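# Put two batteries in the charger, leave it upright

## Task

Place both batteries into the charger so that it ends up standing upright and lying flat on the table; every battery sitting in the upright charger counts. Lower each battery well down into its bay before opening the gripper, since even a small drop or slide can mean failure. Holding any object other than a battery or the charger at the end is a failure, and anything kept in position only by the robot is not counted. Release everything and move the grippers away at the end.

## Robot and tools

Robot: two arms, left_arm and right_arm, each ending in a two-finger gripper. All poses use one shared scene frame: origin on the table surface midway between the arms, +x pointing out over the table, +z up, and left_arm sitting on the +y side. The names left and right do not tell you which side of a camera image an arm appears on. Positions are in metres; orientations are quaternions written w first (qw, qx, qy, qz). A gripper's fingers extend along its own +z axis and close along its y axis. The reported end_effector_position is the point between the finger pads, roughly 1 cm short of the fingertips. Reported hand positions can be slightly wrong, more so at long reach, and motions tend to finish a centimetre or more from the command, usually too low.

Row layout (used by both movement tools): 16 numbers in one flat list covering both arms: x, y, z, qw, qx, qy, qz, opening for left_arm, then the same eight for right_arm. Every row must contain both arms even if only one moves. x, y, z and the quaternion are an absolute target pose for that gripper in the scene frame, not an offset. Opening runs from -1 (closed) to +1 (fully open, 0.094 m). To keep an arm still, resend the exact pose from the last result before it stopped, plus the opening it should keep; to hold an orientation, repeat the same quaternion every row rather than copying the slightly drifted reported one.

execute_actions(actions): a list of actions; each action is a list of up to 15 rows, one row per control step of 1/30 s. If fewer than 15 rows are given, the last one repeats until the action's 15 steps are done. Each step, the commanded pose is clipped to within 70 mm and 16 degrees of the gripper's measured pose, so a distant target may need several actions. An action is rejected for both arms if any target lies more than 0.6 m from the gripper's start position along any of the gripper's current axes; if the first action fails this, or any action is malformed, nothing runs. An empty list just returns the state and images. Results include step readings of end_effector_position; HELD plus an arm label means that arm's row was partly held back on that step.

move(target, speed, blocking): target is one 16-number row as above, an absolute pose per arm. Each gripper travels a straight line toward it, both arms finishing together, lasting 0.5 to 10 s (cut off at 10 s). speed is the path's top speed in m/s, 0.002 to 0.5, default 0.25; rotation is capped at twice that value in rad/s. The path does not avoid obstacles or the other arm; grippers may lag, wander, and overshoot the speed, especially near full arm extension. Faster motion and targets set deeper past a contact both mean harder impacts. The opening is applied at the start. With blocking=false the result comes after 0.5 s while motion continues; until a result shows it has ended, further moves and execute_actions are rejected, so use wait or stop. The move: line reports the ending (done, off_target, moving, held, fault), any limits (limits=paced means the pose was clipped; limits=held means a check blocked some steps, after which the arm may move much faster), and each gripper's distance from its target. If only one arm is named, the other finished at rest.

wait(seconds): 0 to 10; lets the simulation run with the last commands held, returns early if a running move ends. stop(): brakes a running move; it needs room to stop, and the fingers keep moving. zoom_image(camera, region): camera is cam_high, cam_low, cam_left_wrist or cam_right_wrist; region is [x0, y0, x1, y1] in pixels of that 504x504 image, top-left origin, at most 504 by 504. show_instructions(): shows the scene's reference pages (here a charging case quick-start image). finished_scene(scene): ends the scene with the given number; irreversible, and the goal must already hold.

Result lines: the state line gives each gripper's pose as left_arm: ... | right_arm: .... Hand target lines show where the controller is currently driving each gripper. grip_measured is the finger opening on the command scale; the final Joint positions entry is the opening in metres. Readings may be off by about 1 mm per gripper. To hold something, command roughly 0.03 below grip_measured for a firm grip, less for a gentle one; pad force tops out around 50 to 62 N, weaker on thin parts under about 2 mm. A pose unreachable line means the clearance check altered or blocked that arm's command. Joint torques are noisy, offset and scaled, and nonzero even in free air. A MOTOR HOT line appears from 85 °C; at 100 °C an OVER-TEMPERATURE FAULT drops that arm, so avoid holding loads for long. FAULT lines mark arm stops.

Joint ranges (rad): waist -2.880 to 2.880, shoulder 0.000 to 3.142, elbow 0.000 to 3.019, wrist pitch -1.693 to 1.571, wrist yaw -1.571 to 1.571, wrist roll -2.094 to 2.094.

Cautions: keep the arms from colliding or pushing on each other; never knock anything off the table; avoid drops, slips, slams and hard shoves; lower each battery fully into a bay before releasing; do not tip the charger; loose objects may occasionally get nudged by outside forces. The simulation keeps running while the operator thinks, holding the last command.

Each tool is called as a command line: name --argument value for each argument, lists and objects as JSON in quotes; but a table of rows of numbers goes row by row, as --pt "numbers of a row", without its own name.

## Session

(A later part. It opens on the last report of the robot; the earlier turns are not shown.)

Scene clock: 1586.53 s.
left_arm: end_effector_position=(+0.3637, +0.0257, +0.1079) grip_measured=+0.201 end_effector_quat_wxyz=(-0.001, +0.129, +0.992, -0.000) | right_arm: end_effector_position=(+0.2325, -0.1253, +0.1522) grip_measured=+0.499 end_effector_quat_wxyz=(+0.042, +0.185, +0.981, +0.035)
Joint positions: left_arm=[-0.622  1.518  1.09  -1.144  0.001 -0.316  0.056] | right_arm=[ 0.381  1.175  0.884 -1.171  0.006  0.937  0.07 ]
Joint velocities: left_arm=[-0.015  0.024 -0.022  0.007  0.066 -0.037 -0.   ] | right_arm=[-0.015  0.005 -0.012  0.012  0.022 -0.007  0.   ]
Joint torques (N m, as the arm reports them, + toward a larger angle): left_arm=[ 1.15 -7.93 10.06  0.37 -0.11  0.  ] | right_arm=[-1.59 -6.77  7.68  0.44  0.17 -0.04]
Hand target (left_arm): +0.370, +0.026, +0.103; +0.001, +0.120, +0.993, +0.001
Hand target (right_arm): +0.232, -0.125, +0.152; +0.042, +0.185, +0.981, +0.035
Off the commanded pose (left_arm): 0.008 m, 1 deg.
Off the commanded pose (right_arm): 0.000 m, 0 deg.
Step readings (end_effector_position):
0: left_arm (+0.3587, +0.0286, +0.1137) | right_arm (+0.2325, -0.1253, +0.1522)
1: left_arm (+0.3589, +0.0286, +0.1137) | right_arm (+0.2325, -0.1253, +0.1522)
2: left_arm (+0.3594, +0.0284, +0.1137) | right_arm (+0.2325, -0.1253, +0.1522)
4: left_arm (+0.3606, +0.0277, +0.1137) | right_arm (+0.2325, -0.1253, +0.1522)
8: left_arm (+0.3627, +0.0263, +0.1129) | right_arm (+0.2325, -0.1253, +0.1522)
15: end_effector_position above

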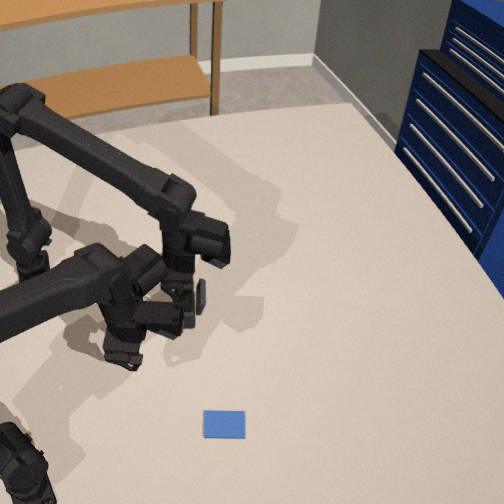

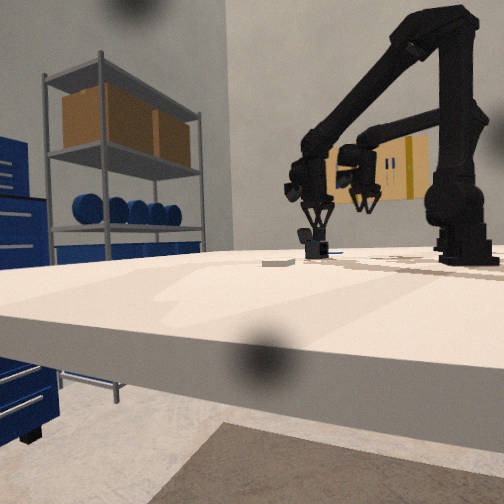

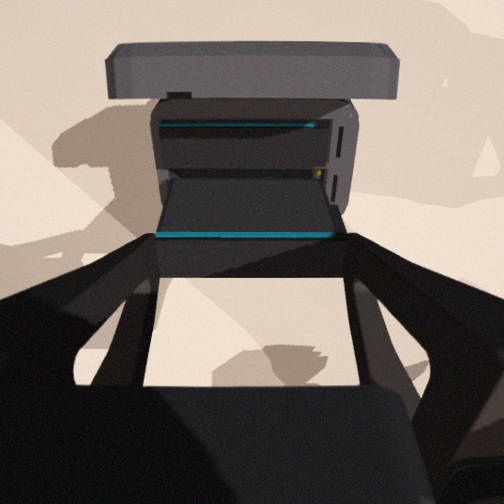

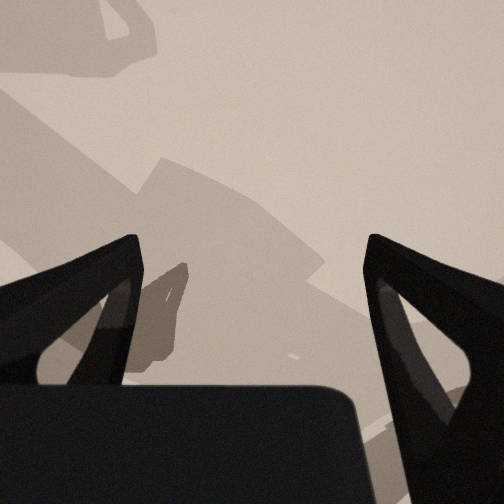

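execute_actions --actions '[]'

Scene clock: 1595.87 s.
left_arm: end_effector_position=(+0.3636, +0.0257, +0.1071) grip_measured=+0.201 end_effector_quat_wxyz=(-0.001, +0.129, +0.992, +0.000) | right_arm: end_effector_position=(+0.2325, -0.1253, +0.1522) grip_measured=+0.499 end_effector_quat_wxyz=(+0.042, +0.185, +0.981, +0.035)
Joint positions: left_arm=[-0.622  1.519  1.089 -1.143  0.001 -0.316  0.056] | right_arm=[ 0.381  1.175  0.884 -1.171  0.006  0.937  0.07 ]
Joint velocities: left_arm=[ 0.015 -0.015 -0.022  0.002 -0.022  0.007  0.   ] | right_arm=[-0.005  0.005  0.002  0.002 -0.051 -0.037  0.001]
Joint torques (N m, as the arm reports them, + toward a larger angle): left_arm=[ 1.12 -7.84 10.09  0.39 -0.11  0.  ] | right_arm=[-1.55 -6.74  7.68  0.44  0.17 -0.04]
Hand target (left_arm): +0.370, +0.026, +0.103; +0.001, +0.120, +0.993, +0.001
Hand target (right_arm): +0.232, -0.125, +0.152; +0.042, +0.185, +0.981, +0.035
Off the commanded pose (left_arm): 0.007 m, 1 deg.
Off the commanded pose (right_arm): 0.000 m, 0 deg.

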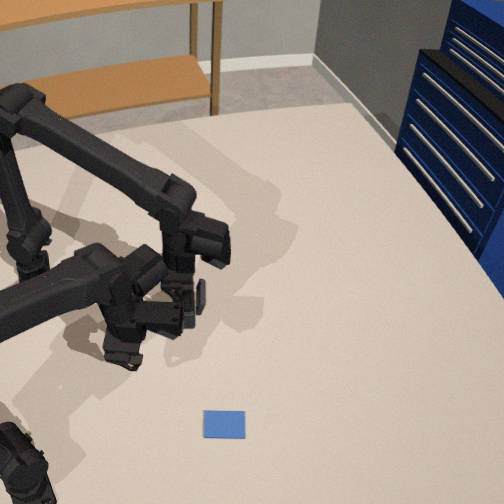

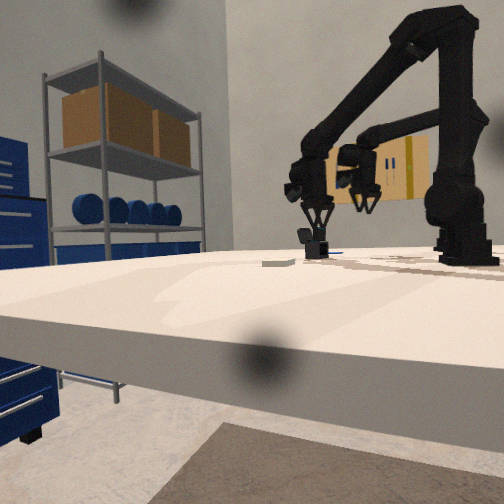

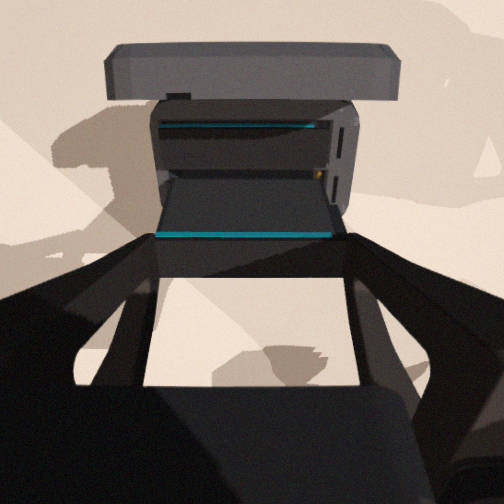

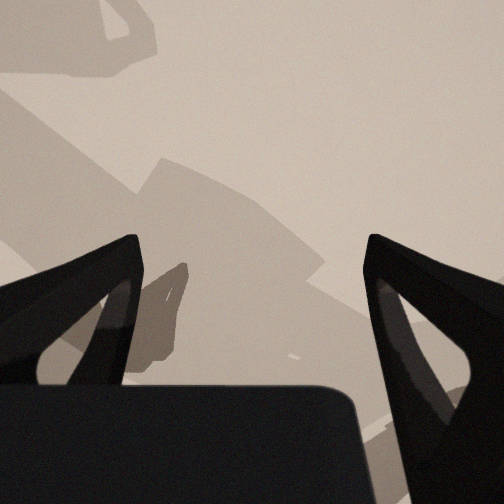

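zoom_image --camera "cam_left_wrist" --region '[140, 110, 370, 250]'

Region (140, 110, 370, 250) of cam_left_wrist's 504x504 image, scaled by 2.191, with more detail than that image has; it fills the top 307 rows of this view, and the rest is white.

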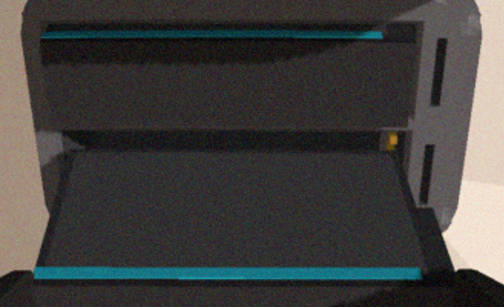

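zoom_image --camera "cam_left_wrist" --region '[150, 155, 210, 205]'

zoom_image --camera "cam_left_wrist" --region '[300, 155, 360, 215]'

Region (150, 155, 210, 205) of cam_left_wrist's 504x504 image, scaled by 8.400, with more detail than that image has.

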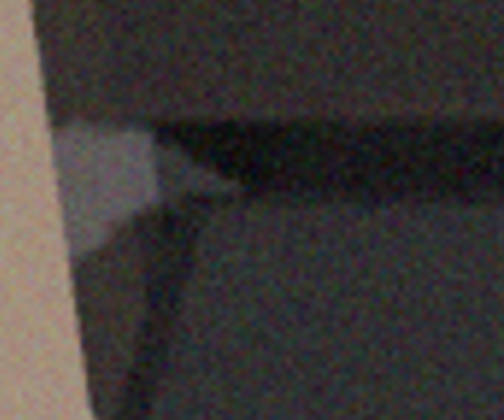

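Region (300, 155, 360, 215) of cam_left_wrist's 504x504 image, scaled by 8.400, with more detail than that image has.

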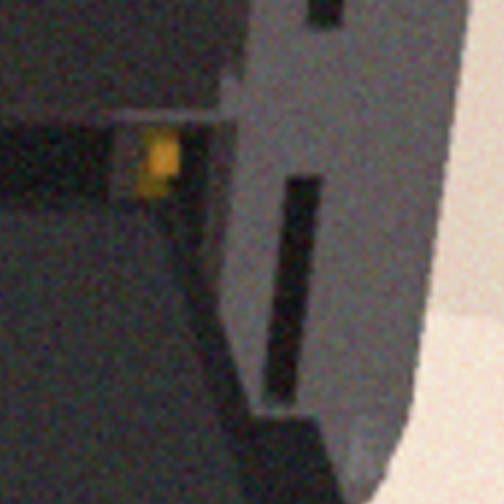

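execute_actions --actions '[[[0.36996,0.02647,0.103,0.00134,0.11957,0.99283,0.00046,0.165,0.2325,-0.1253,0.1522,0.042,0.185,0.981,0.035,0.5],[0.37009,0.02667,0.103,0.00134,0.11928,0.99286,0.00046,0.165,0.2325,-0.1253,0.1522,0.042,0.185,0.981,0.035,0.5],[0.37022,0.02688,0.103,0.00134,0.11898,0.9929,0.00046,0.165,0.2325,-0.1253,0.1522,0.042,0.185,0.981,0.035,0.5],[0.37035,0.02709,0.103,0.00134,0.11869,0.99293,0.00046,0.165,0.2325,-0.1253,0.1522,0.042,0.185,0.981,0.035,0.5],[0.37048,0.02729,0.103,0.00134,0.1184,0.99297,0.00046,0.165,0.2325,-0.1253,0.1522,0.042,0.185,0.981,0.035,0.5],[0.37061,0.0275,0.103,0.00134,0.11811,0.993,0.00046,0.165,0.2325,-0.1253,0.1522,0.042,0.185,0.981,0.035,0.5],[0.37074,0.02771,0.103,0.00134,0.11781,0.99303,0.00046,0.165,0.2325,-0.1253,0.1522,0.042,0.185,0.981,0.035,0.5],[0.37087,0.02791,0.103,0.00134,0.11752,0.99307,0.00046,0.165,0.2325,-0.1253,0.1522,0.042,0.185,0.981,0.035,0.5],[0.371,0.02812,0.103,0.00134,0.11723,0.9931,0.00046,0.165,0.2325,-0.1253,0.1522,0.042,0.185,0.981,0.035,0.5]]]'

Scene clock: 1620.33 s.
left_arm: end_effector_position=(+0.3644, +0.0269, +0.1071) grip_measured=+0.201 end_effector_quat_wxyz=(-0.001, +0.127, +0.992, +0.000) | right_arm: end_effector_position=(+0.2325, -0.1253, +0.1522) grip_measured=+0.499 end_effector_quat_wxyz=(+0.042, +0.185, +0.981, +0.035)
Joint positions: left_arm=[-0.619  1.519  1.089 -1.143  0.001 -0.316  0.056] | right_arm=[ 0.381  1.175  0.884 -1.171  0.006  0.937  0.07 ]
Joint velocities: left_arm=[ 0.015 -0.005 -0.002 -0.012  0.022  0.081 -0.001] | right_arm=[-0.005 -0.015  0.002 -0.012 -0.022  0.022 -0.001]
Joint torques (N m, as the arm reports them, + toward a larger angle): left_arm=[ 1.51 -7.82 10.06  0.42 -0.1   0.  ] | right_arm=[-1.54 -6.76  7.69  0.41  0.17 -0.04]
Hand target (left_arm): +0.371, +0.028, +0.103; +0.001, +0.117, +0.993, +0.001
Hand target (right_arm): +0.232, -0.125, +0.152; +0.042, +0.185, +0.981, +0.035
Off the commanded pose (left_arm): 0.008 m, 1 deg.
Off the commanded pose (right_arm): 0.000 m, 0 deg.
Step readings (end_effector_position):
0: left_arm (+0.3636, +0.0257, +0.1071) | right_arm (+0.2325, -0.1253, +0.1522)
1: left_arm (+0.3636, +0.0257, +0.1071) | right_arm (+0.2325, -0.1253, +0.1522)
2: left_arm (+0.3636, +0.0257, +0.1071) | right_arm (+0.2325, -0.1253, +0.1522)
4: left_arm (+0.3636, +0.0257, +0.1071) | right_arm (+0.2325, -0.1253, +0.1522)
8: left_arm (+0.3638, +0.0260, +0.1071) | right_arm (+0.2325, -0.1253, +0.1522)
15: end_effector_position above

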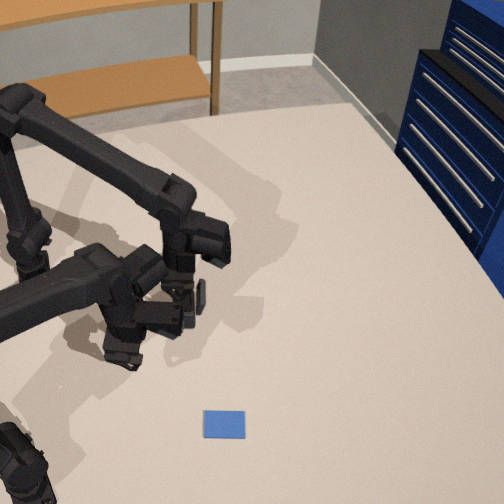

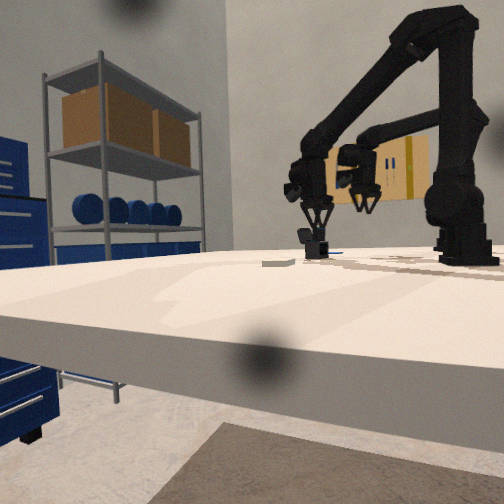

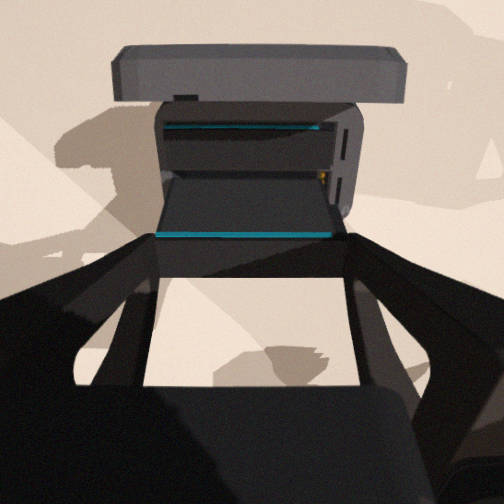

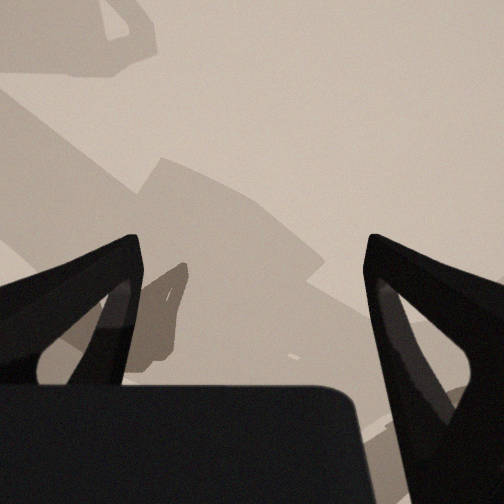

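execute_actions --actions '[]'

Scene clock: 1621.50 s.
left_arm: end_effector_position=(+0.3644, +0.0269, +0.1071) grip_measured=+0.201 end_effector_quat_wxyz=(-0.001, +0.127, +0.992, +0.000) | right_arm: end_effector_position=(+0.2325, -0.1253, +0.1522) grip_measured=+0.499 end_effector_quat_wxyz=(+0.042, +0.185, +0.981, +0.035)
Joint positions: left_arm=[-0.619  1.519  1.089 -1.143  0.001 -0.316  0.056] | right_arm=[ 0.381  1.175  0.884 -1.171  0.006  0.937  0.07 ]
Joint velocities: left_arm=[-0.024  0.005  0.002 -0.017 -0.066 -0.081 -0.   ] | right_arm=[-0.005 -0.005  0.007  0.017  0.007 -0.037  0.001]
Joint torques (N m, as the arm reports them, + toward a larger angle): left_arm=[ 1.25 -7.85 10.05  0.41 -0.1   0.  ] | right_arm=[-1.59 -6.78  7.68  0.44  0.17 -0.04]
Hand target (left_arm): +0.371, +0.028, +0.103; +0.001, +0.117, +0.993, +0.001
Hand target (right_arm): +0.232, -0.125, +0.152; +0.042, +0.185, +0.981, +0.035
Off the commanded pose (left_arm): 0.008 m, 1 deg.
Off the commanded pose (right_arm): 0.000 m, 0 deg.

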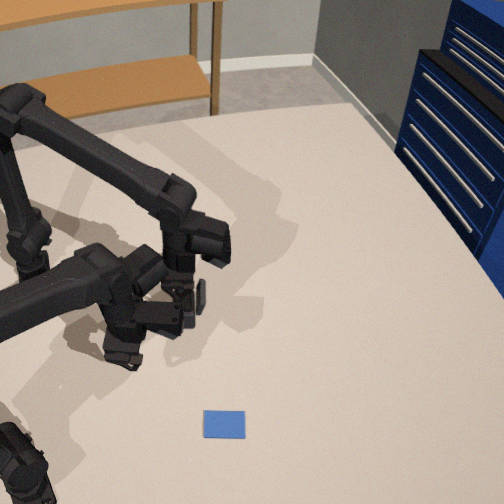

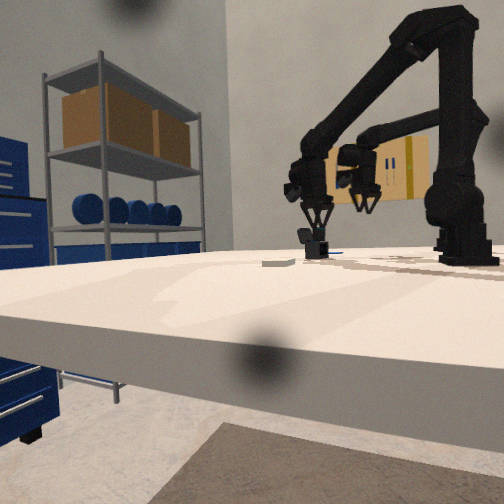

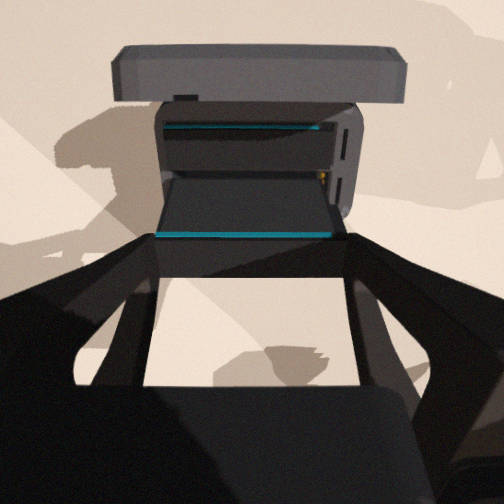

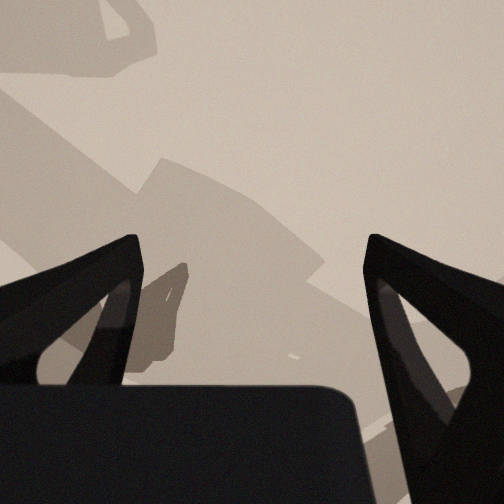

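zoom_image --camera "cam_left_wrist" --region '[150, 155, 210, 205]'

zoom_image --camera "cam_left_wrist" --region '[300, 155, 360, 215]'

Region (150, 155, 210, 205) of cam_left_wrist's 504x504 image, scaled by 8.400, with more detail than that image has.

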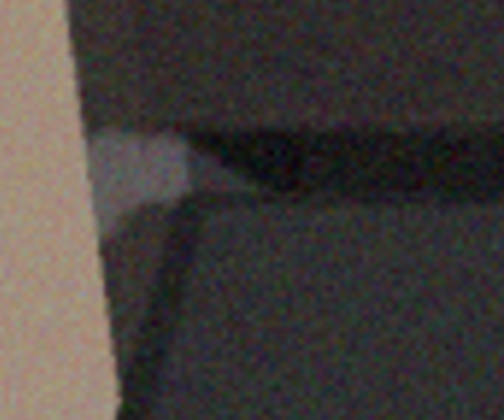

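Region (300, 155, 360, 215) of cam_left_wrist's 504x504 image, scaled by 8.400, with more detail than that image has.

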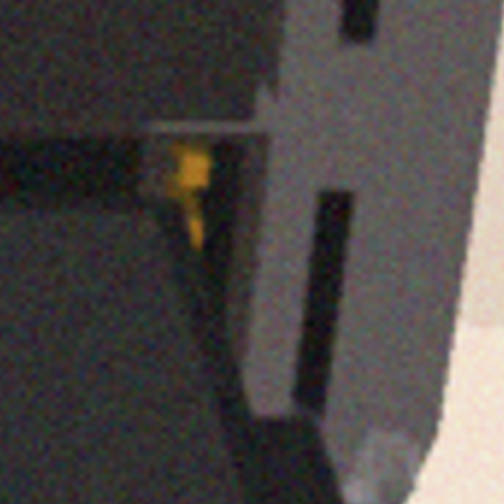

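execute_actions --actions '[[[0.37099,0.02813,0.10218,0.00044,0.11723,0.9931,0.0009,0.165,0.2325,-0.1253,0.1522,0.042,0.185,0.981,0.035,0.5],[0.37097,0.02814,0.10136,-0.00047,0.11723,0.9931,0.00133,0.165,0.2325,-0.1253,0.1522,0.042,0.185,0.981,0.035,0.5],[0.37095,0.02815,0.10054,-0.00138,0.11723,0.9931,0.00175,0.165,0.2325,-0.1253,0.1522,0.042,0.185,0.981,0.035,0.5],[0.37093,0.02816,0.09972,-0.00228,0.11723,0.9931,0.00218,0.165,0.2325,-0.1253,0.1522,0.042,0.185,0.981,0.035,0.5],[0.37091,0.02817,0.0989,-0.00319,0.11723,0.9931,0.0026,0.165,0.2325,-0.1253,0.1522,0.042,0.185,0.981,0.035,0.5],[0.37097,0.02814,0.09788,-0.00414,0.11723,0.9931,0.00305,0.165,0.2325,-0.1253,0.1522,0.042,0.185,0.981,0.035,0.5],[0.37105,0.02809,0.09685,-0.00504,0.11723,0.9931,0.00347,0.165,0.2325,-0.1253,0.1522,0.042,0.185,0.981,0.035,0.5],[0.3711,0.02806,0.09583,-0.00599,0.11723,0.9931,0.00392,0.165,0.2325,-0.1253,0.1522,0.042,0.185,0.981,0.035,0.5],[0.37115,0.02803,0.0948,-0.00694,0.11723,0.9931,0.00436,0.165,0.2325,-0.1253,0.1522,0.042,0.185,0.981,0.035,0.5],[0.3712,0.028,0.09378,-0.00789,0.11723,0.9931,0.00481,0.165,0.2325,-0.1253,0.1522,0.042,0.185,0.981,0.035,0.5],[0.37127,0.02796,0.09275,-0.0088,0.11723,0.9931,0.00524,0.165,0.2325,-0.1253,0.1522,0.042,0.185,0.981,0.035,0.5],[0.37131,0.02793,0.09173,-0.00975,0.11723,0.9931,0.00568,0.165,0.2325,-0.1253,0.1522,0.042,0.185,0.981,0.035,0.5],[0.37135,0.0279,0.0907,-0.0107,0.11723,0.9931,0.00613,0.165,0.2325,-0.1253,0.1522,0.042,0.185,0.981,0.035,0.5]]]'

Scene clock: 1646.53 s.
left_arm: end_effector_position=(+0.3654, +0.0267, +0.0954) grip_measured=+0.201 end_effector_quat_wxyz=(-0.011, +0.127, +0.992, +0.005) | right_arm: end_effector_position=(+0.2325, -0.1253, +0.1522) grip_measured=+0.499 end_effector_quat_wxyz=(+0.042, +0.185, +0.981, +0.035)
Joint positions: left_arm=[-0.618  1.548  1.089 -1.136  0.001 -0.316  0.056] | right_arm=[ 0.381  1.175  0.884 -1.171  0.006  0.937  0.07 ]
Joint velocities: left_arm=[-0.005  0.073 -0.022  0.017 -0.037 -0.022  0.001] | right_arm=[ 0.005 -0.005 -0.002  0.002 -0.007  0.066 -0.001]
Joint torques (N m, as the arm reports them, + toward a larger angle): left_arm=[ 1.29 -8.19  9.92  0.11 -0.07 -0.01] | right_arm=[-1.55 -6.76  7.68  0.44  0.17 -0.04]
Hand target (left_arm): +0.371, +0.028, +0.091; -0.011, +0.117, +0.993, +0.006
Hand target (right_arm): +0.232, -0.125, +0.152; +0.042, +0.185, +0.981, +0.035
Off the commanded pose (left_arm): 0.008 m, 1 deg.
Off the commanded pose (right_arm): 0.000 m, 0 deg.
Step readings (end_effector_position):
0: left_arm (+0.3644, +0.0269, +0.1071) | right_arm (+0.2325, -0.1253, +0.1522)
1: left_arm (+0.3644, +0.0269, +0.1071) | right_arm (+0.2325, -0.1253, +0.1522)
2: left_arm (+0.3644, +0.0269, +0.1069) | right_arm (+0.2325, -0.1253, +0.1522)
4: left_arm (+0.3644, +0.0269, +0.1066) | right_arm (+0.2325, -0.1253, +0.1522)
8: left_arm (+0.3647, +0.0270, +0.1036) | right_arm (+0.2325, -0.1253, +0.1522)
15: end_effector_position above

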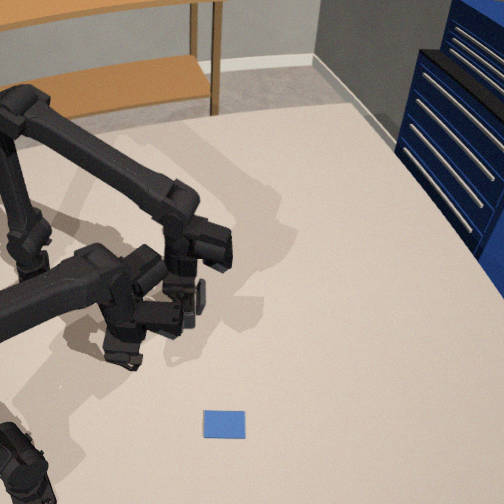

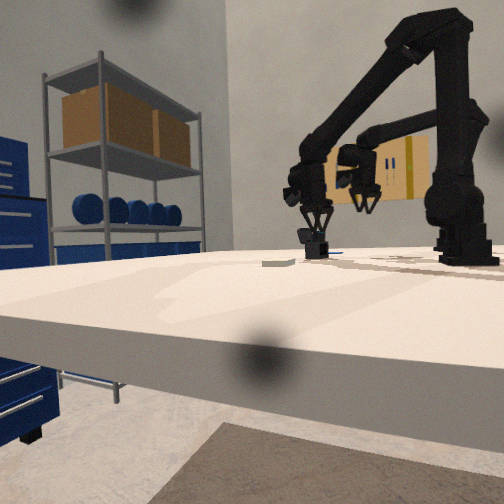

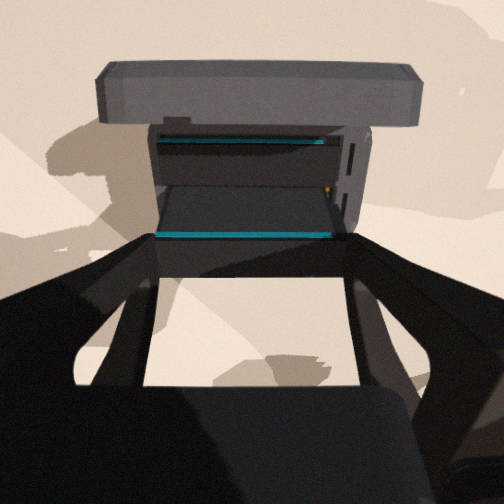

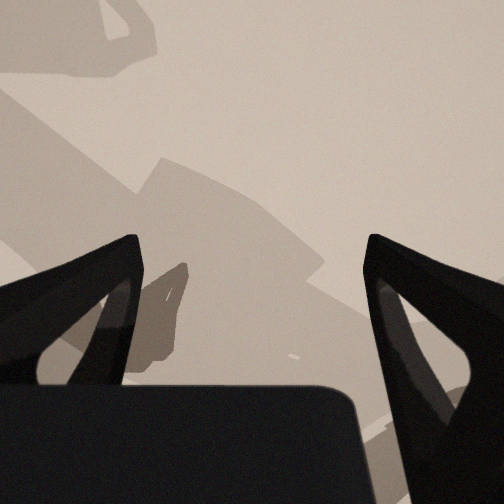

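execute_actions --actions '[]'

Scene clock: 1647.83 s.
left_arm: end_effector_position=(+0.3656, +0.0266, +0.0939) grip_measured=+0.201 end_effector_quat_wxyz=(-0.012, +0.127, +0.992, +0.005) | right_arm: end_effector_position=(+0.2325, -0.1253, +0.1522) grip_measured=+0.499 end_effector_quat_wxyz=(+0.042, +0.185, +0.981, +0.035)
Joint positions: left_arm=[-0.618  1.552  1.089 -1.134  0.001 -0.316  0.056] | right_arm=[ 0.381  1.175  0.884 -1.171  0.006  0.937  0.07 ]
Joint velocities: left_arm=[-0.005  0.005 -0.002 -0.002 -0.022 -0.022 -0.   ] | right_arm=[ 0.005  0.005  0.002 -0.002 -0.081  0.007  0.001]
Joint torques (N m, as the arm reports them, + toward a larger angle): left_arm=[ 1.23 -8.19  9.99  0.22 -0.08 -0.01] | right_arm=[-1.58 -6.84  7.68  0.45  0.17 -0.04]
Hand target (left_arm): +0.371, +0.028, +0.091; -0.010, +0.117, +0.993, +0.006
Hand target (right_arm): +0.232, -0.125, +0.152; +0.042, +0.185, +0.981, +0.035
Off the commanded pose (left_arm): 0.007 m, 1 deg.
Off the commanded pose (right_arm): 0.000 m, 0 deg.

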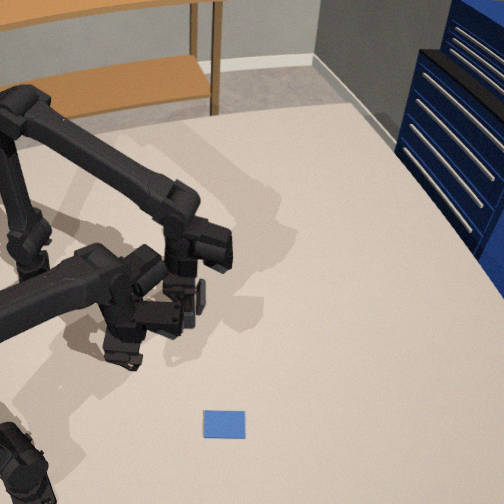

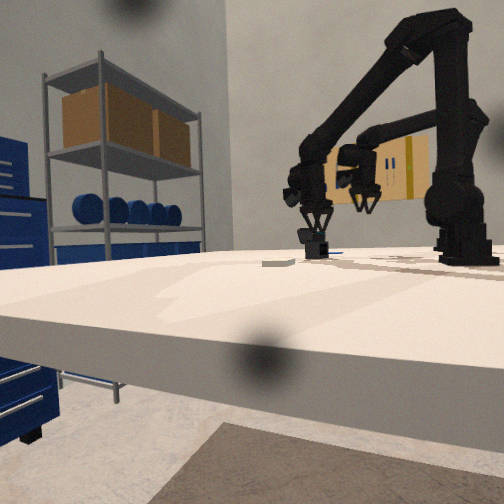

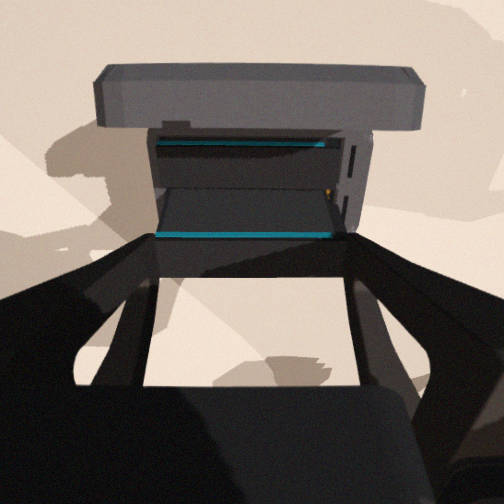

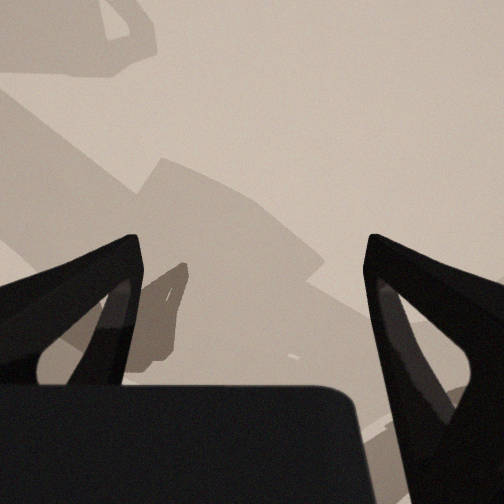

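zoom_image --camera "cam_left_wrist" --region '[140, 150, 380, 250]'

Region (140, 150, 380, 250) of cam_left_wrist's 504x504 image, scaled by 2.100, with more detail than that image has; it fills the top 210 rows of this view, and the rest is white.

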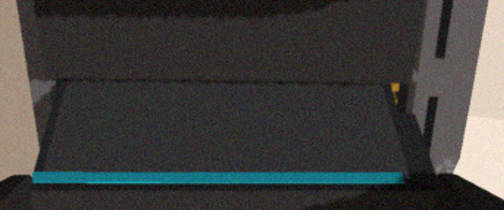

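execute_actions --actions '[[[0.37166,0.02712,0.0902,-0.00915,0.11865,0.99294,0.00538,0.165,0.2325,-0.1253,0.1522,0.042,0.185,0.981,0.035,0.5],[0.37134,0.02672,0.0893,-0.00875,0.12008,0.99276,0.00519,0.165,0.2325,-0.1253,0.1522,0.042,0.185,0.981,0.035,0.5],[0.37103,0.02634,0.0882,-0.00827,0.1215,0.99259,0.00497,0.165,0.2325,-0.1253,0.1522,0.042,0.185,0.981,0.035,0.5],[0.37097,0.02638,0.08705,-0.00776,0.1215,0.99259,0.00473,0.165,0.2325,-0.1253,0.1522,0.042,0.185,0.981,0.035,0.5],[0.37091,0.02641,0.0859,-0.00726,0.1215,0.99259,0.00449,0.165,0.2325,-0.1253,0.1522,0.042,0.185,0.981,0.035,0.5],[0.37085,0.02645,0.08475,-0.00675,0.1215,0.99259,0.00426,0.165,0.2325,-0.1253,0.1522,0.042,0.185,0.981,0.035,0.5],[0.37079,0.02649,0.0836,-0.00625,0.1215,0.99259,0.00402,0.165,0.2325,-0.1253,0.1522,0.042,0.185,0.981,0.035,0.5],[0.37073,0.02652,0.08245,-0.00575,0.1215,0.99259,0.00379,0.165,0.2325,-0.1253,0.1522,0.042,0.185,0.981,0.035,0.5],[0.37067,0.02656,0.0813,-0.00524,0.1215,0.99259,0.00355,0.165,0.2325,-0.1253,0.1522,0.042,0.185,0.981,0.035,0.5],[0.37061,0.0266,0.08015,-0.00474,0.1215,0.99259,0.00331,0.165,0.2325,-0.1253,0.1522,0.042,0.185,0.981,0.035,0.5],[0.37055,0.02663,0.079,-0.00423,0.1215,0.99259,0.00308,0.165,0.2325,-0.1253,0.1522,0.042,0.185,0.981,0.035,0.5],[0.37049,0.02667,0.07785,-0.00373,0.1215,0.99259,0.00284,0.165,0.2325,-0.1253,0.1522,0.042,0.185,0.981,0.035,0.5],[0.37044,0.02671,0.0767,-0.00322,0.1215,0.99259,0.00261,0.165,0.2325,-0.1253,0.1522,0.042,0.185,0.981,0.035,0.5],[0.37038,0.02675,0.07555,-0.00272,0.1215,0.99259,0.00237,0.165,0.2325,-0.1253,0.1522,0.042,0.185,0.981,0.035,0.5],[0.37032,0.02678,0.0744,-0.00222,0.1215,0.99259,0.00214,0.165,0.2325,-0.1253,0.1522,0.042,0.185,0.981,0.035,0.5]],[[0.37027,0.02681,0.0734,-0.00178,0.1215,0.99259,0.00193,0.165,0.2325,-0.1253,0.1522,0.042,0.185,0.981,0.035,0.5],[0.37022,0.02684,0.0725,-0.00138,0.1215,0.99259,0.00175,0.165,0.2325,-0.1253,0.1522,0.042,0.185,0.981,0.035,0.5],[0.37018,0.02687,0.07165,-0.00101,0.1215,0.99259,0.00158,0.165,0.2325,-0.1253,0.1522,0.042,0.185,0.981,0.035,0.5],[0.37014,0.0269,0.07085,-0.00066,0.1215,0.99259,0.00141,0.165,0.2325,-0.1253,0.1522,0.042,0.185,0.981,0.035,0.5],[0.3701,0.02692,0.0701,-0.00033,0.1215,0.99259,0.00126,0.165,0.2325,-0.1253,0.1522,0.042,0.185,0.981,0.035,0.5],[0.37006,0.02694,0.0694,-0.00003,0.1215,0.99259,0.00112,0.165,0.2325,-0.1253,0.1522,0.042,0.185,0.981,0.035,0.5],[0.37003,0.02696,0.0687,0.00028,0.1215,0.99259,0.00097,0.165,0.2325,-0.1253,0.1522,0.042,0.185,0.981,0.035,0.5],[0.36999,0.02699,0.068,0.00059,0.1215,0.99259,0.00083,0.165,0.2325,-0.1253,0.1522,0.042,0.185,0.981,0.035,0.5],[0.36995,0.02701,0.0673,0.00089,0.1215,0.99259,0.00069,0.165,0.2325,-0.1253,0.1522,0.042,0.185,0.981,0.035,0.5],[0.36992,0.02703,0.0666,0.0012,0.1215,0.99259,0.00054,0.165,0.2325,-0.1253,0.1522,0.042,0.185,0.981,0.035,0.5],[0.36988,0.02705,0.0659,0.00151,0.1215,0.99259,0.0004,0.165,0.2325,-0.1253,0.1522,0.042,0.185,0.981,0.035,0.5],[0.3698,0.0271,0.06508,0.0006,0.1215,0.99259,0.00082,0.165,0.2325,-0.1253,0.1522,0.042,0.185,0.981,0.035,0.5],[0.36973,0.02715,0.06426,-0.0003,0.1215,0.99259,0.00124,0.165,0.2325,-0.1253,0.1522,0.042,0.185,0.981,0.035,0.5],[0.36964,0.0272,0.06344,-0.00121,0.1215,0.99259,0.00167,0.165,0.2325,-0.1253,0.1522,0.042,0.185,0.981,0.035,0.5],[0.36956,0.02726,0.06262,-0.00211,0.1215,0.99259,0.00209,0.165,0.2325,-0.1253,0.1522,0.042,0.185,0.981,0.035,0.5]]]'

Scene clock: 1701.70 s.
left_arm: end_effector_position=(+0.3657, +0.0271, +0.0739) grip_measured=+0.201 end_effector_quat_wxyz=(+0.002, +0.127, +0.992, -0.000) | right_arm: end_effector_position=(+0.2325, -0.1253, +0.1522) grip_measured=+0.499 end_effector_quat_wxyz=(+0.042, +0.185, +0.981, +0.035)
Joint positions: left_arm=[-0.618  1.56   1.039 -1.047 -0.001 -0.316  0.056] | right_arm=[ 0.381  1.175  0.884 -1.171  0.006  0.937  0.07 ]
Joint velocities: left_arm=[-0.015  0.024  0.002  0.002 -0.037  0.007 -0.001] | right_arm=[-0.015 -0.005 -0.002 -0.007 -0.051 -0.051 -0.   ]
Joint torques (N m, as the arm reports them, + toward a larger angle): left_arm=[ 1.3  -6.96  9.2   0.51  0.01  0.05] | right_arm=[-1.48 -6.73  7.71  0.44  0.17 -0.04]
Hand target (left_arm): +0.369, +0.027, +0.063; -0.002, +0.121, +0.993, +0.002
Hand target (right_arm): +0.232, -0.125, +0.152; +0.042, +0.185, +0.981, +0.035
Off the commanded pose (left_arm): 0.012 m, 1 deg.
Off the commanded pose (right_arm): 0.000 m, 0 deg.
Step readings (end_effector_position; steps 1 to 15: 1st action; 16 to 30: 2nd action):
0: left_arm (+0.3656, +0.0266, +0.0939) | right_arm (+0.2325, -0.1253, +0.1522)
1: left_arm (+0.3657, +0.0266, +0.0939) | right_arm (+0.2325, -0.1253, +0.1522)
2: left_arm (+0.3659, +0.0264, +0.0939) | right_arm (+0.2325, -0.1253, +0.1522)
4: left_arm (+0.3660, +0.0264, +0.0934) | right_arm (+0.2325, -0.1253, +0.1522)
8: left_arm (+0.3657, +0.0266, +0.0900) | right_arm (+0.2325, -0.1253, +0.1522)
15: left_arm (+0.3655, +0.0269, +0.0824) | right_arm (+0.2325, -0.1253, +0.1522)
16: left_arm (+0.3654, +0.0269, +0.0812) | right_arm (+0.2325, -0.1253, +0.1522)
17: left_arm (+0.3654, +0.0269, +0.0801) | right_arm (+0.2325, -0.1253, +0.1522)
19: left_arm (+0.3654, +0.0270, +0.0782) | right_arm (+0.2325, -0.1253, +0.1522)
23: left_arm (+0.3655, +0.0270, +0.0768) | right_arm (+0.2325, -0.1253, +0.1522)
30: end_effector_position above

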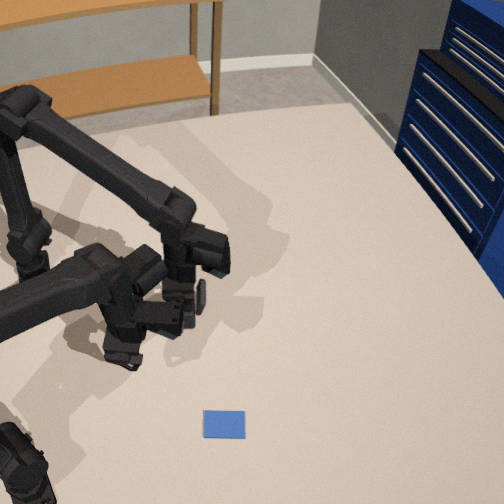

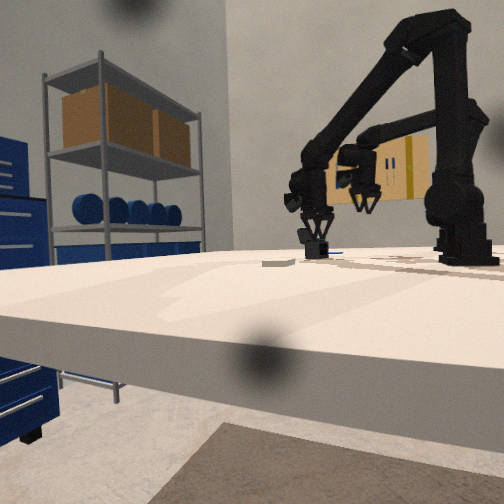

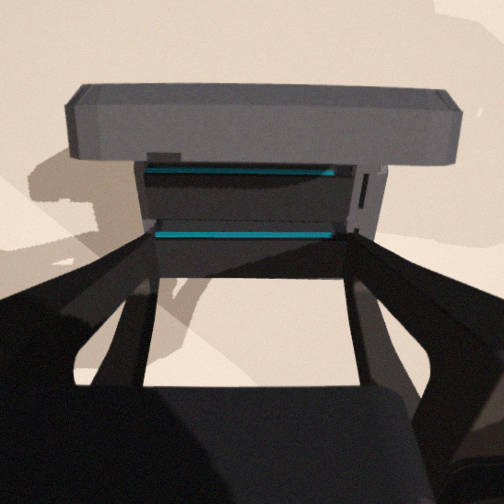

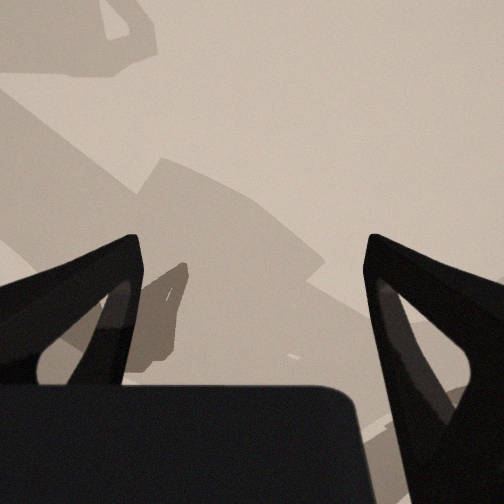

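execute_actions --actions '[]'

Scene clock: 1702.97 s.
left_arm: end_effector_position=(+0.3657, +0.0271, +0.0730) grip_measured=+0.201 end_effector_quat_wxyz=(+0.001, +0.127, +0.992, +0.000) | right_arm: end_effector_position=(+0.2325, -0.1253, +0.1522) grip_measured=+0.499 end_effector_quat_wxyz=(+0.042, +0.185, +0.981, +0.035)
Joint positions: left_arm=[-0.618  1.562  1.039 -1.046 -0.001 -0.316  0.056] | right_arm=[ 0.381  1.175  0.884 -1.171  0.006  0.937  0.07 ]
Joint velocities: left_arm=[-0.005  0.005  0.002 -0.007 -0.066 -0.051 -0.   ] | right_arm=[-0.005 -0.005 -0.002  0.007 -0.051  0.007 -0.001]
Joint torques (N m, as the arm reports them, + toward a larger angle): left_arm=[ 1.   -7.2   9.19  0.57  0.01  0.05] | right_arm=[-1.52 -6.83  7.68  0.44  0.17 -0.04]
Hand target (left_arm): +0.369, +0.027, +0.063; -0.002, +0.121, +0.993, +0.002
Hand target (right_arm): +0.232, -0.125, +0.152; +0.042, +0.185, +0.981, +0.035
Off the commanded pose (left_arm): 0.011 m, 1 deg.
Off the commanded pose (right_arm): 0.000 m, 0 deg.

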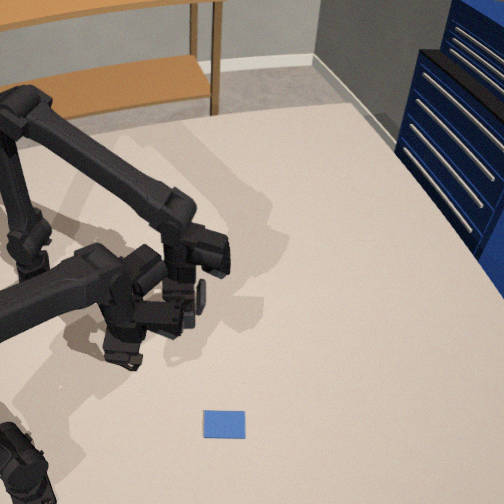

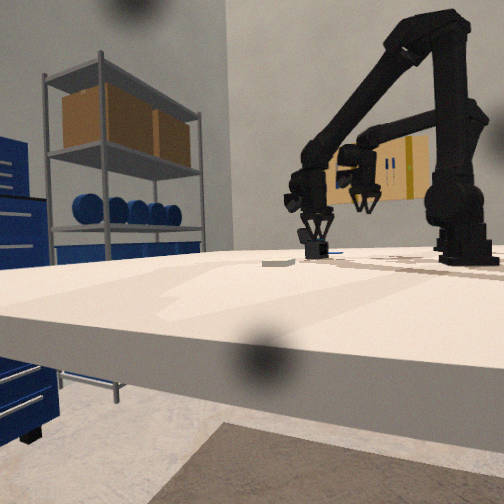

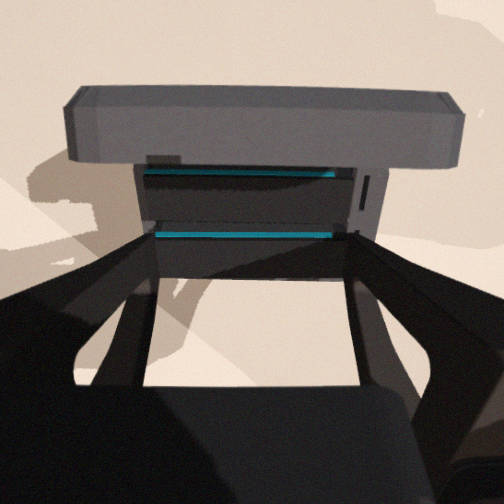

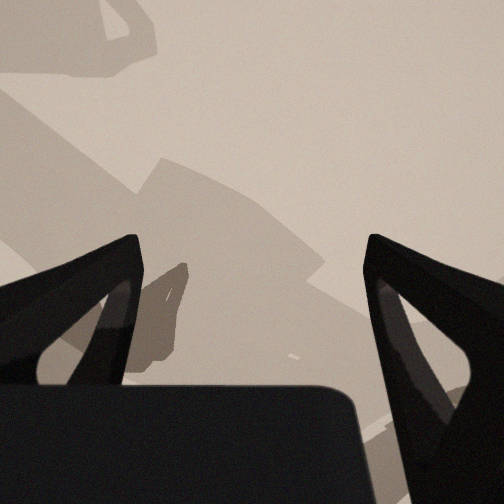

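zoom_image --camera "cam_left_wrist" --region '[130, 190, 390, 290]'

zoom_image --camera "cam_low" --region '[280, 200, 360, 270]'

Region (130, 190, 390, 290) of cam_left_wrist's 504x504 image, scaled by 1.938, with more detail than that image has; it fills the top 194 rows of this view, and the rest is white.

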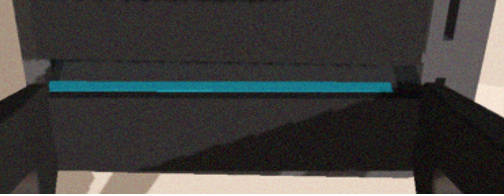

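Region (280, 200, 360, 270) of cam_low's 504x504 image, scaled by 6.300, with more detail than that image has; it fills the top 441 rows of this view, and the rest is white.

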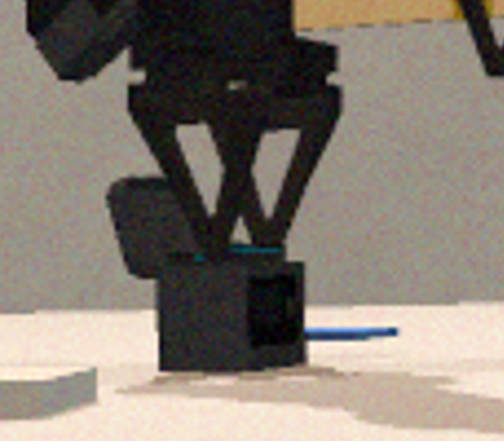

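zoom_image --camera "cam_left_wrist" --region '[130, 205, 200, 265]'

zoom_image --camera "cam_left_wrist" --region '[320, 205, 390, 265]'

Region (130, 205, 200, 265) of cam_left_wrist's 504x504 image, scaled by 7.200, with more detail than that image has; it fills the top 432 rows of this view, and the rest is white.

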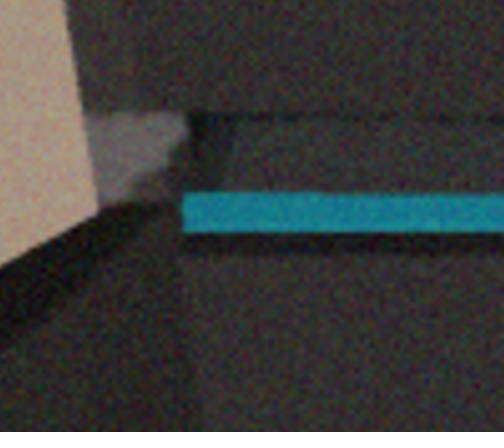

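Region (320, 205, 390, 265) of cam_left_wrist's 504x504 image, scaled by 7.200, with more detail than that image has; it fills the top 432 rows of this view, and the rest is white.

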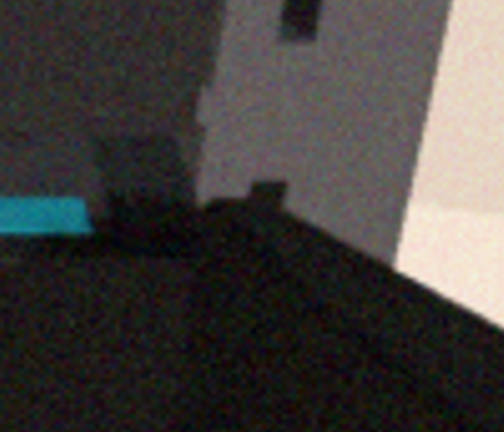

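execute_actions --actions '[[[0.36894,0.02662,0.06262,-0.00245,0.1232,0.99238,0.00225,0.165,0.2325,-0.1253,0.1522,0.042,0.185,0.981,0.035,0.5],[0.36832,0.02598,0.06262,-0.00279,0.12488,0.99217,0.00241,0.165,0.2325,-0.1253,0.1522,0.042,0.185,0.981,0.035,0.5],[0.36764,0.02537,0.06201,-0.00381,0.12656,0.99196,0.00289,0.165,0.2325,-0.1253,0.1522,0.042,0.185,0.981,0.035,0.5],[0.36695,0.02477,0.06139,-0.00483,0.12825,0.99174,0.00337,0.165,0.2325,-0.1253,0.1522,0.042,0.185,0.981,0.035,0.5],[0.36689,0.02481,0.06078,-0.00551,0.12825,0.99174,0.00368,0.165,0.2325,-0.1253,0.1522,0.042,0.185,0.981,0.035,0.5],[0.36683,0.02485,0.06016,-0.00619,0.12825,0.99174,0.004,0.165,0.2325,-0.1253,0.1522,0.042,0.185,0.981,0.035,0.5],[0.36676,0.02489,0.05955,-0.00687,0.12825,0.99174,0.00432,0.165,0.2325,-0.1253,0.1522,0.042,0.185,0.981,0.035,0.5],[0.36669,0.02494,0.05893,-0.00755,0.12825,0.99174,0.00464,0.165,0.2325,-0.1253,0.1522,0.042,0.185,0.981,0.035,0.5],[0.36663,0.02498,0.05832,-0.00822,0.12825,0.99174,0.00496,0.165,0.2325,-0.1253,0.1522,0.042,0.185,0.981,0.035,0.5],[0.36657,0.02502,0.0577,-0.0089,0.12825,0.99174,0.00527,0.165,0.2325,-0.1253,0.1522,0.042,0.185,0.981,0.035,0.5],[0.36652,0.02504,0.05729,-0.00936,0.12825,0.99174,0.00549,0.165,0.2325,-0.1253,0.1522,0.042,0.185,0.981,0.035,0.5]]]'

Scene clock: 1731.30 s.
left_arm: end_effector_position=(+0.3656, +0.0272, +0.0709) grip_measured=+0.201 end_effector_quat_wxyz=(-0.001, +0.127, +0.992, +0.001) | right_arm: end_effector_position=(+0.2325, -0.1253, +0.1522) grip_measured=+0.499 end_effector_quat_wxyz=(+0.042, +0.185, +0.981, +0.035)
Joint positions: left_arm=[-0.618  1.567  1.039 -1.045 -0.001 -0.316  0.056] | right_arm=[ 0.381  1.175  0.884 -1.171  0.006  0.937  0.07 ]
Joint velocities: left_arm=[-0.015  0.015 -0.007  0.002 -0.007 -0.037 -0.001] | right_arm=[-0.005 -0.005  0.007  0.017 -0.081  0.051 -0.   ]
Joint torques (N m, as the arm reports them, + toward a larger angle): left_arm=[ 0.72 -6.95  9.1   0.57  0.04  0.11] | right_arm=[-1.45 -6.73  7.67  0.45  0.16 -0.04]
Hand target (left_arm): +0.366, +0.025, +0.058; -0.009, +0.128, +0.992, +0.005
Hand target (right_arm): +0.232, -0.125, +0.152; +0.042, +0.185, +0.981, +0.035
Off the commanded pose (left_arm): 0.014 m, 1 deg.
Off the commanded pose (right_arm): 0.000 m, 0 deg.
Step readings (end_effector_position):
0: left_arm (+0.3657, +0.0271, +0.0730) | right_arm (+0.2325, -0.1253, +0.1522)
1: left_arm (+0.3657, +0.0271, +0.0730) | right_arm (+0.2325, -0.1253, +0.1522)
2: left_arm (+0.3657, +0.0271, +0.0730) | right_arm (+0.2325, -0.1253, +0.1522)
4: left_arm (+0.3657, +0.0271, +0.0730) | right_arm (+0.2325, -0.1253, +0.1522)
8: left_arm (+0.3657, +0.0271, +0.0724) | right_arm (+0.2325, -0.1253, +0.1522)
15: end_effector_position above

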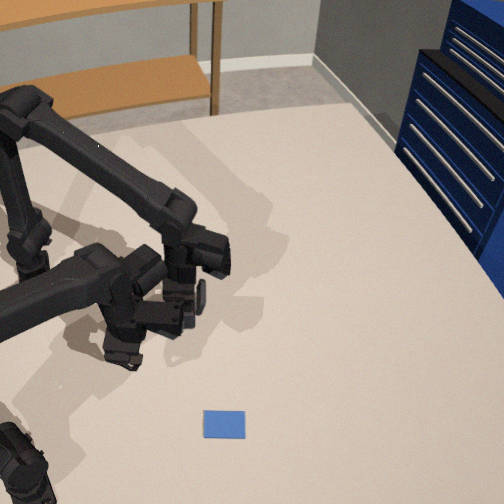

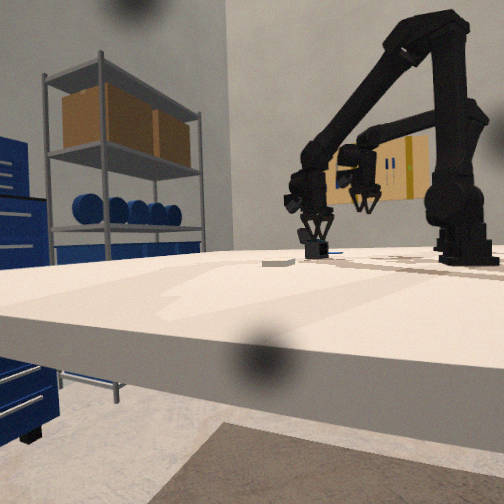

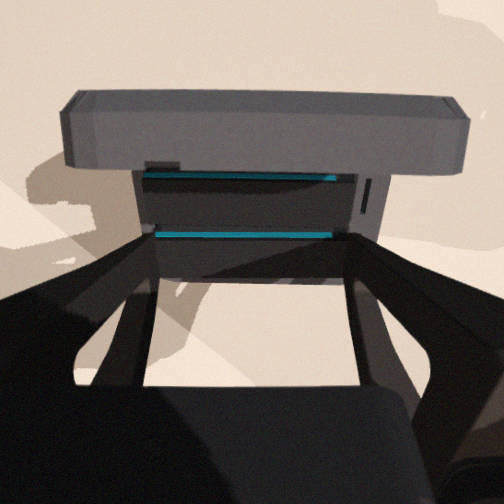

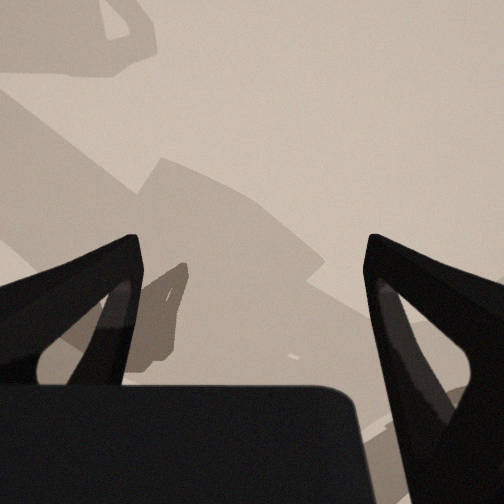

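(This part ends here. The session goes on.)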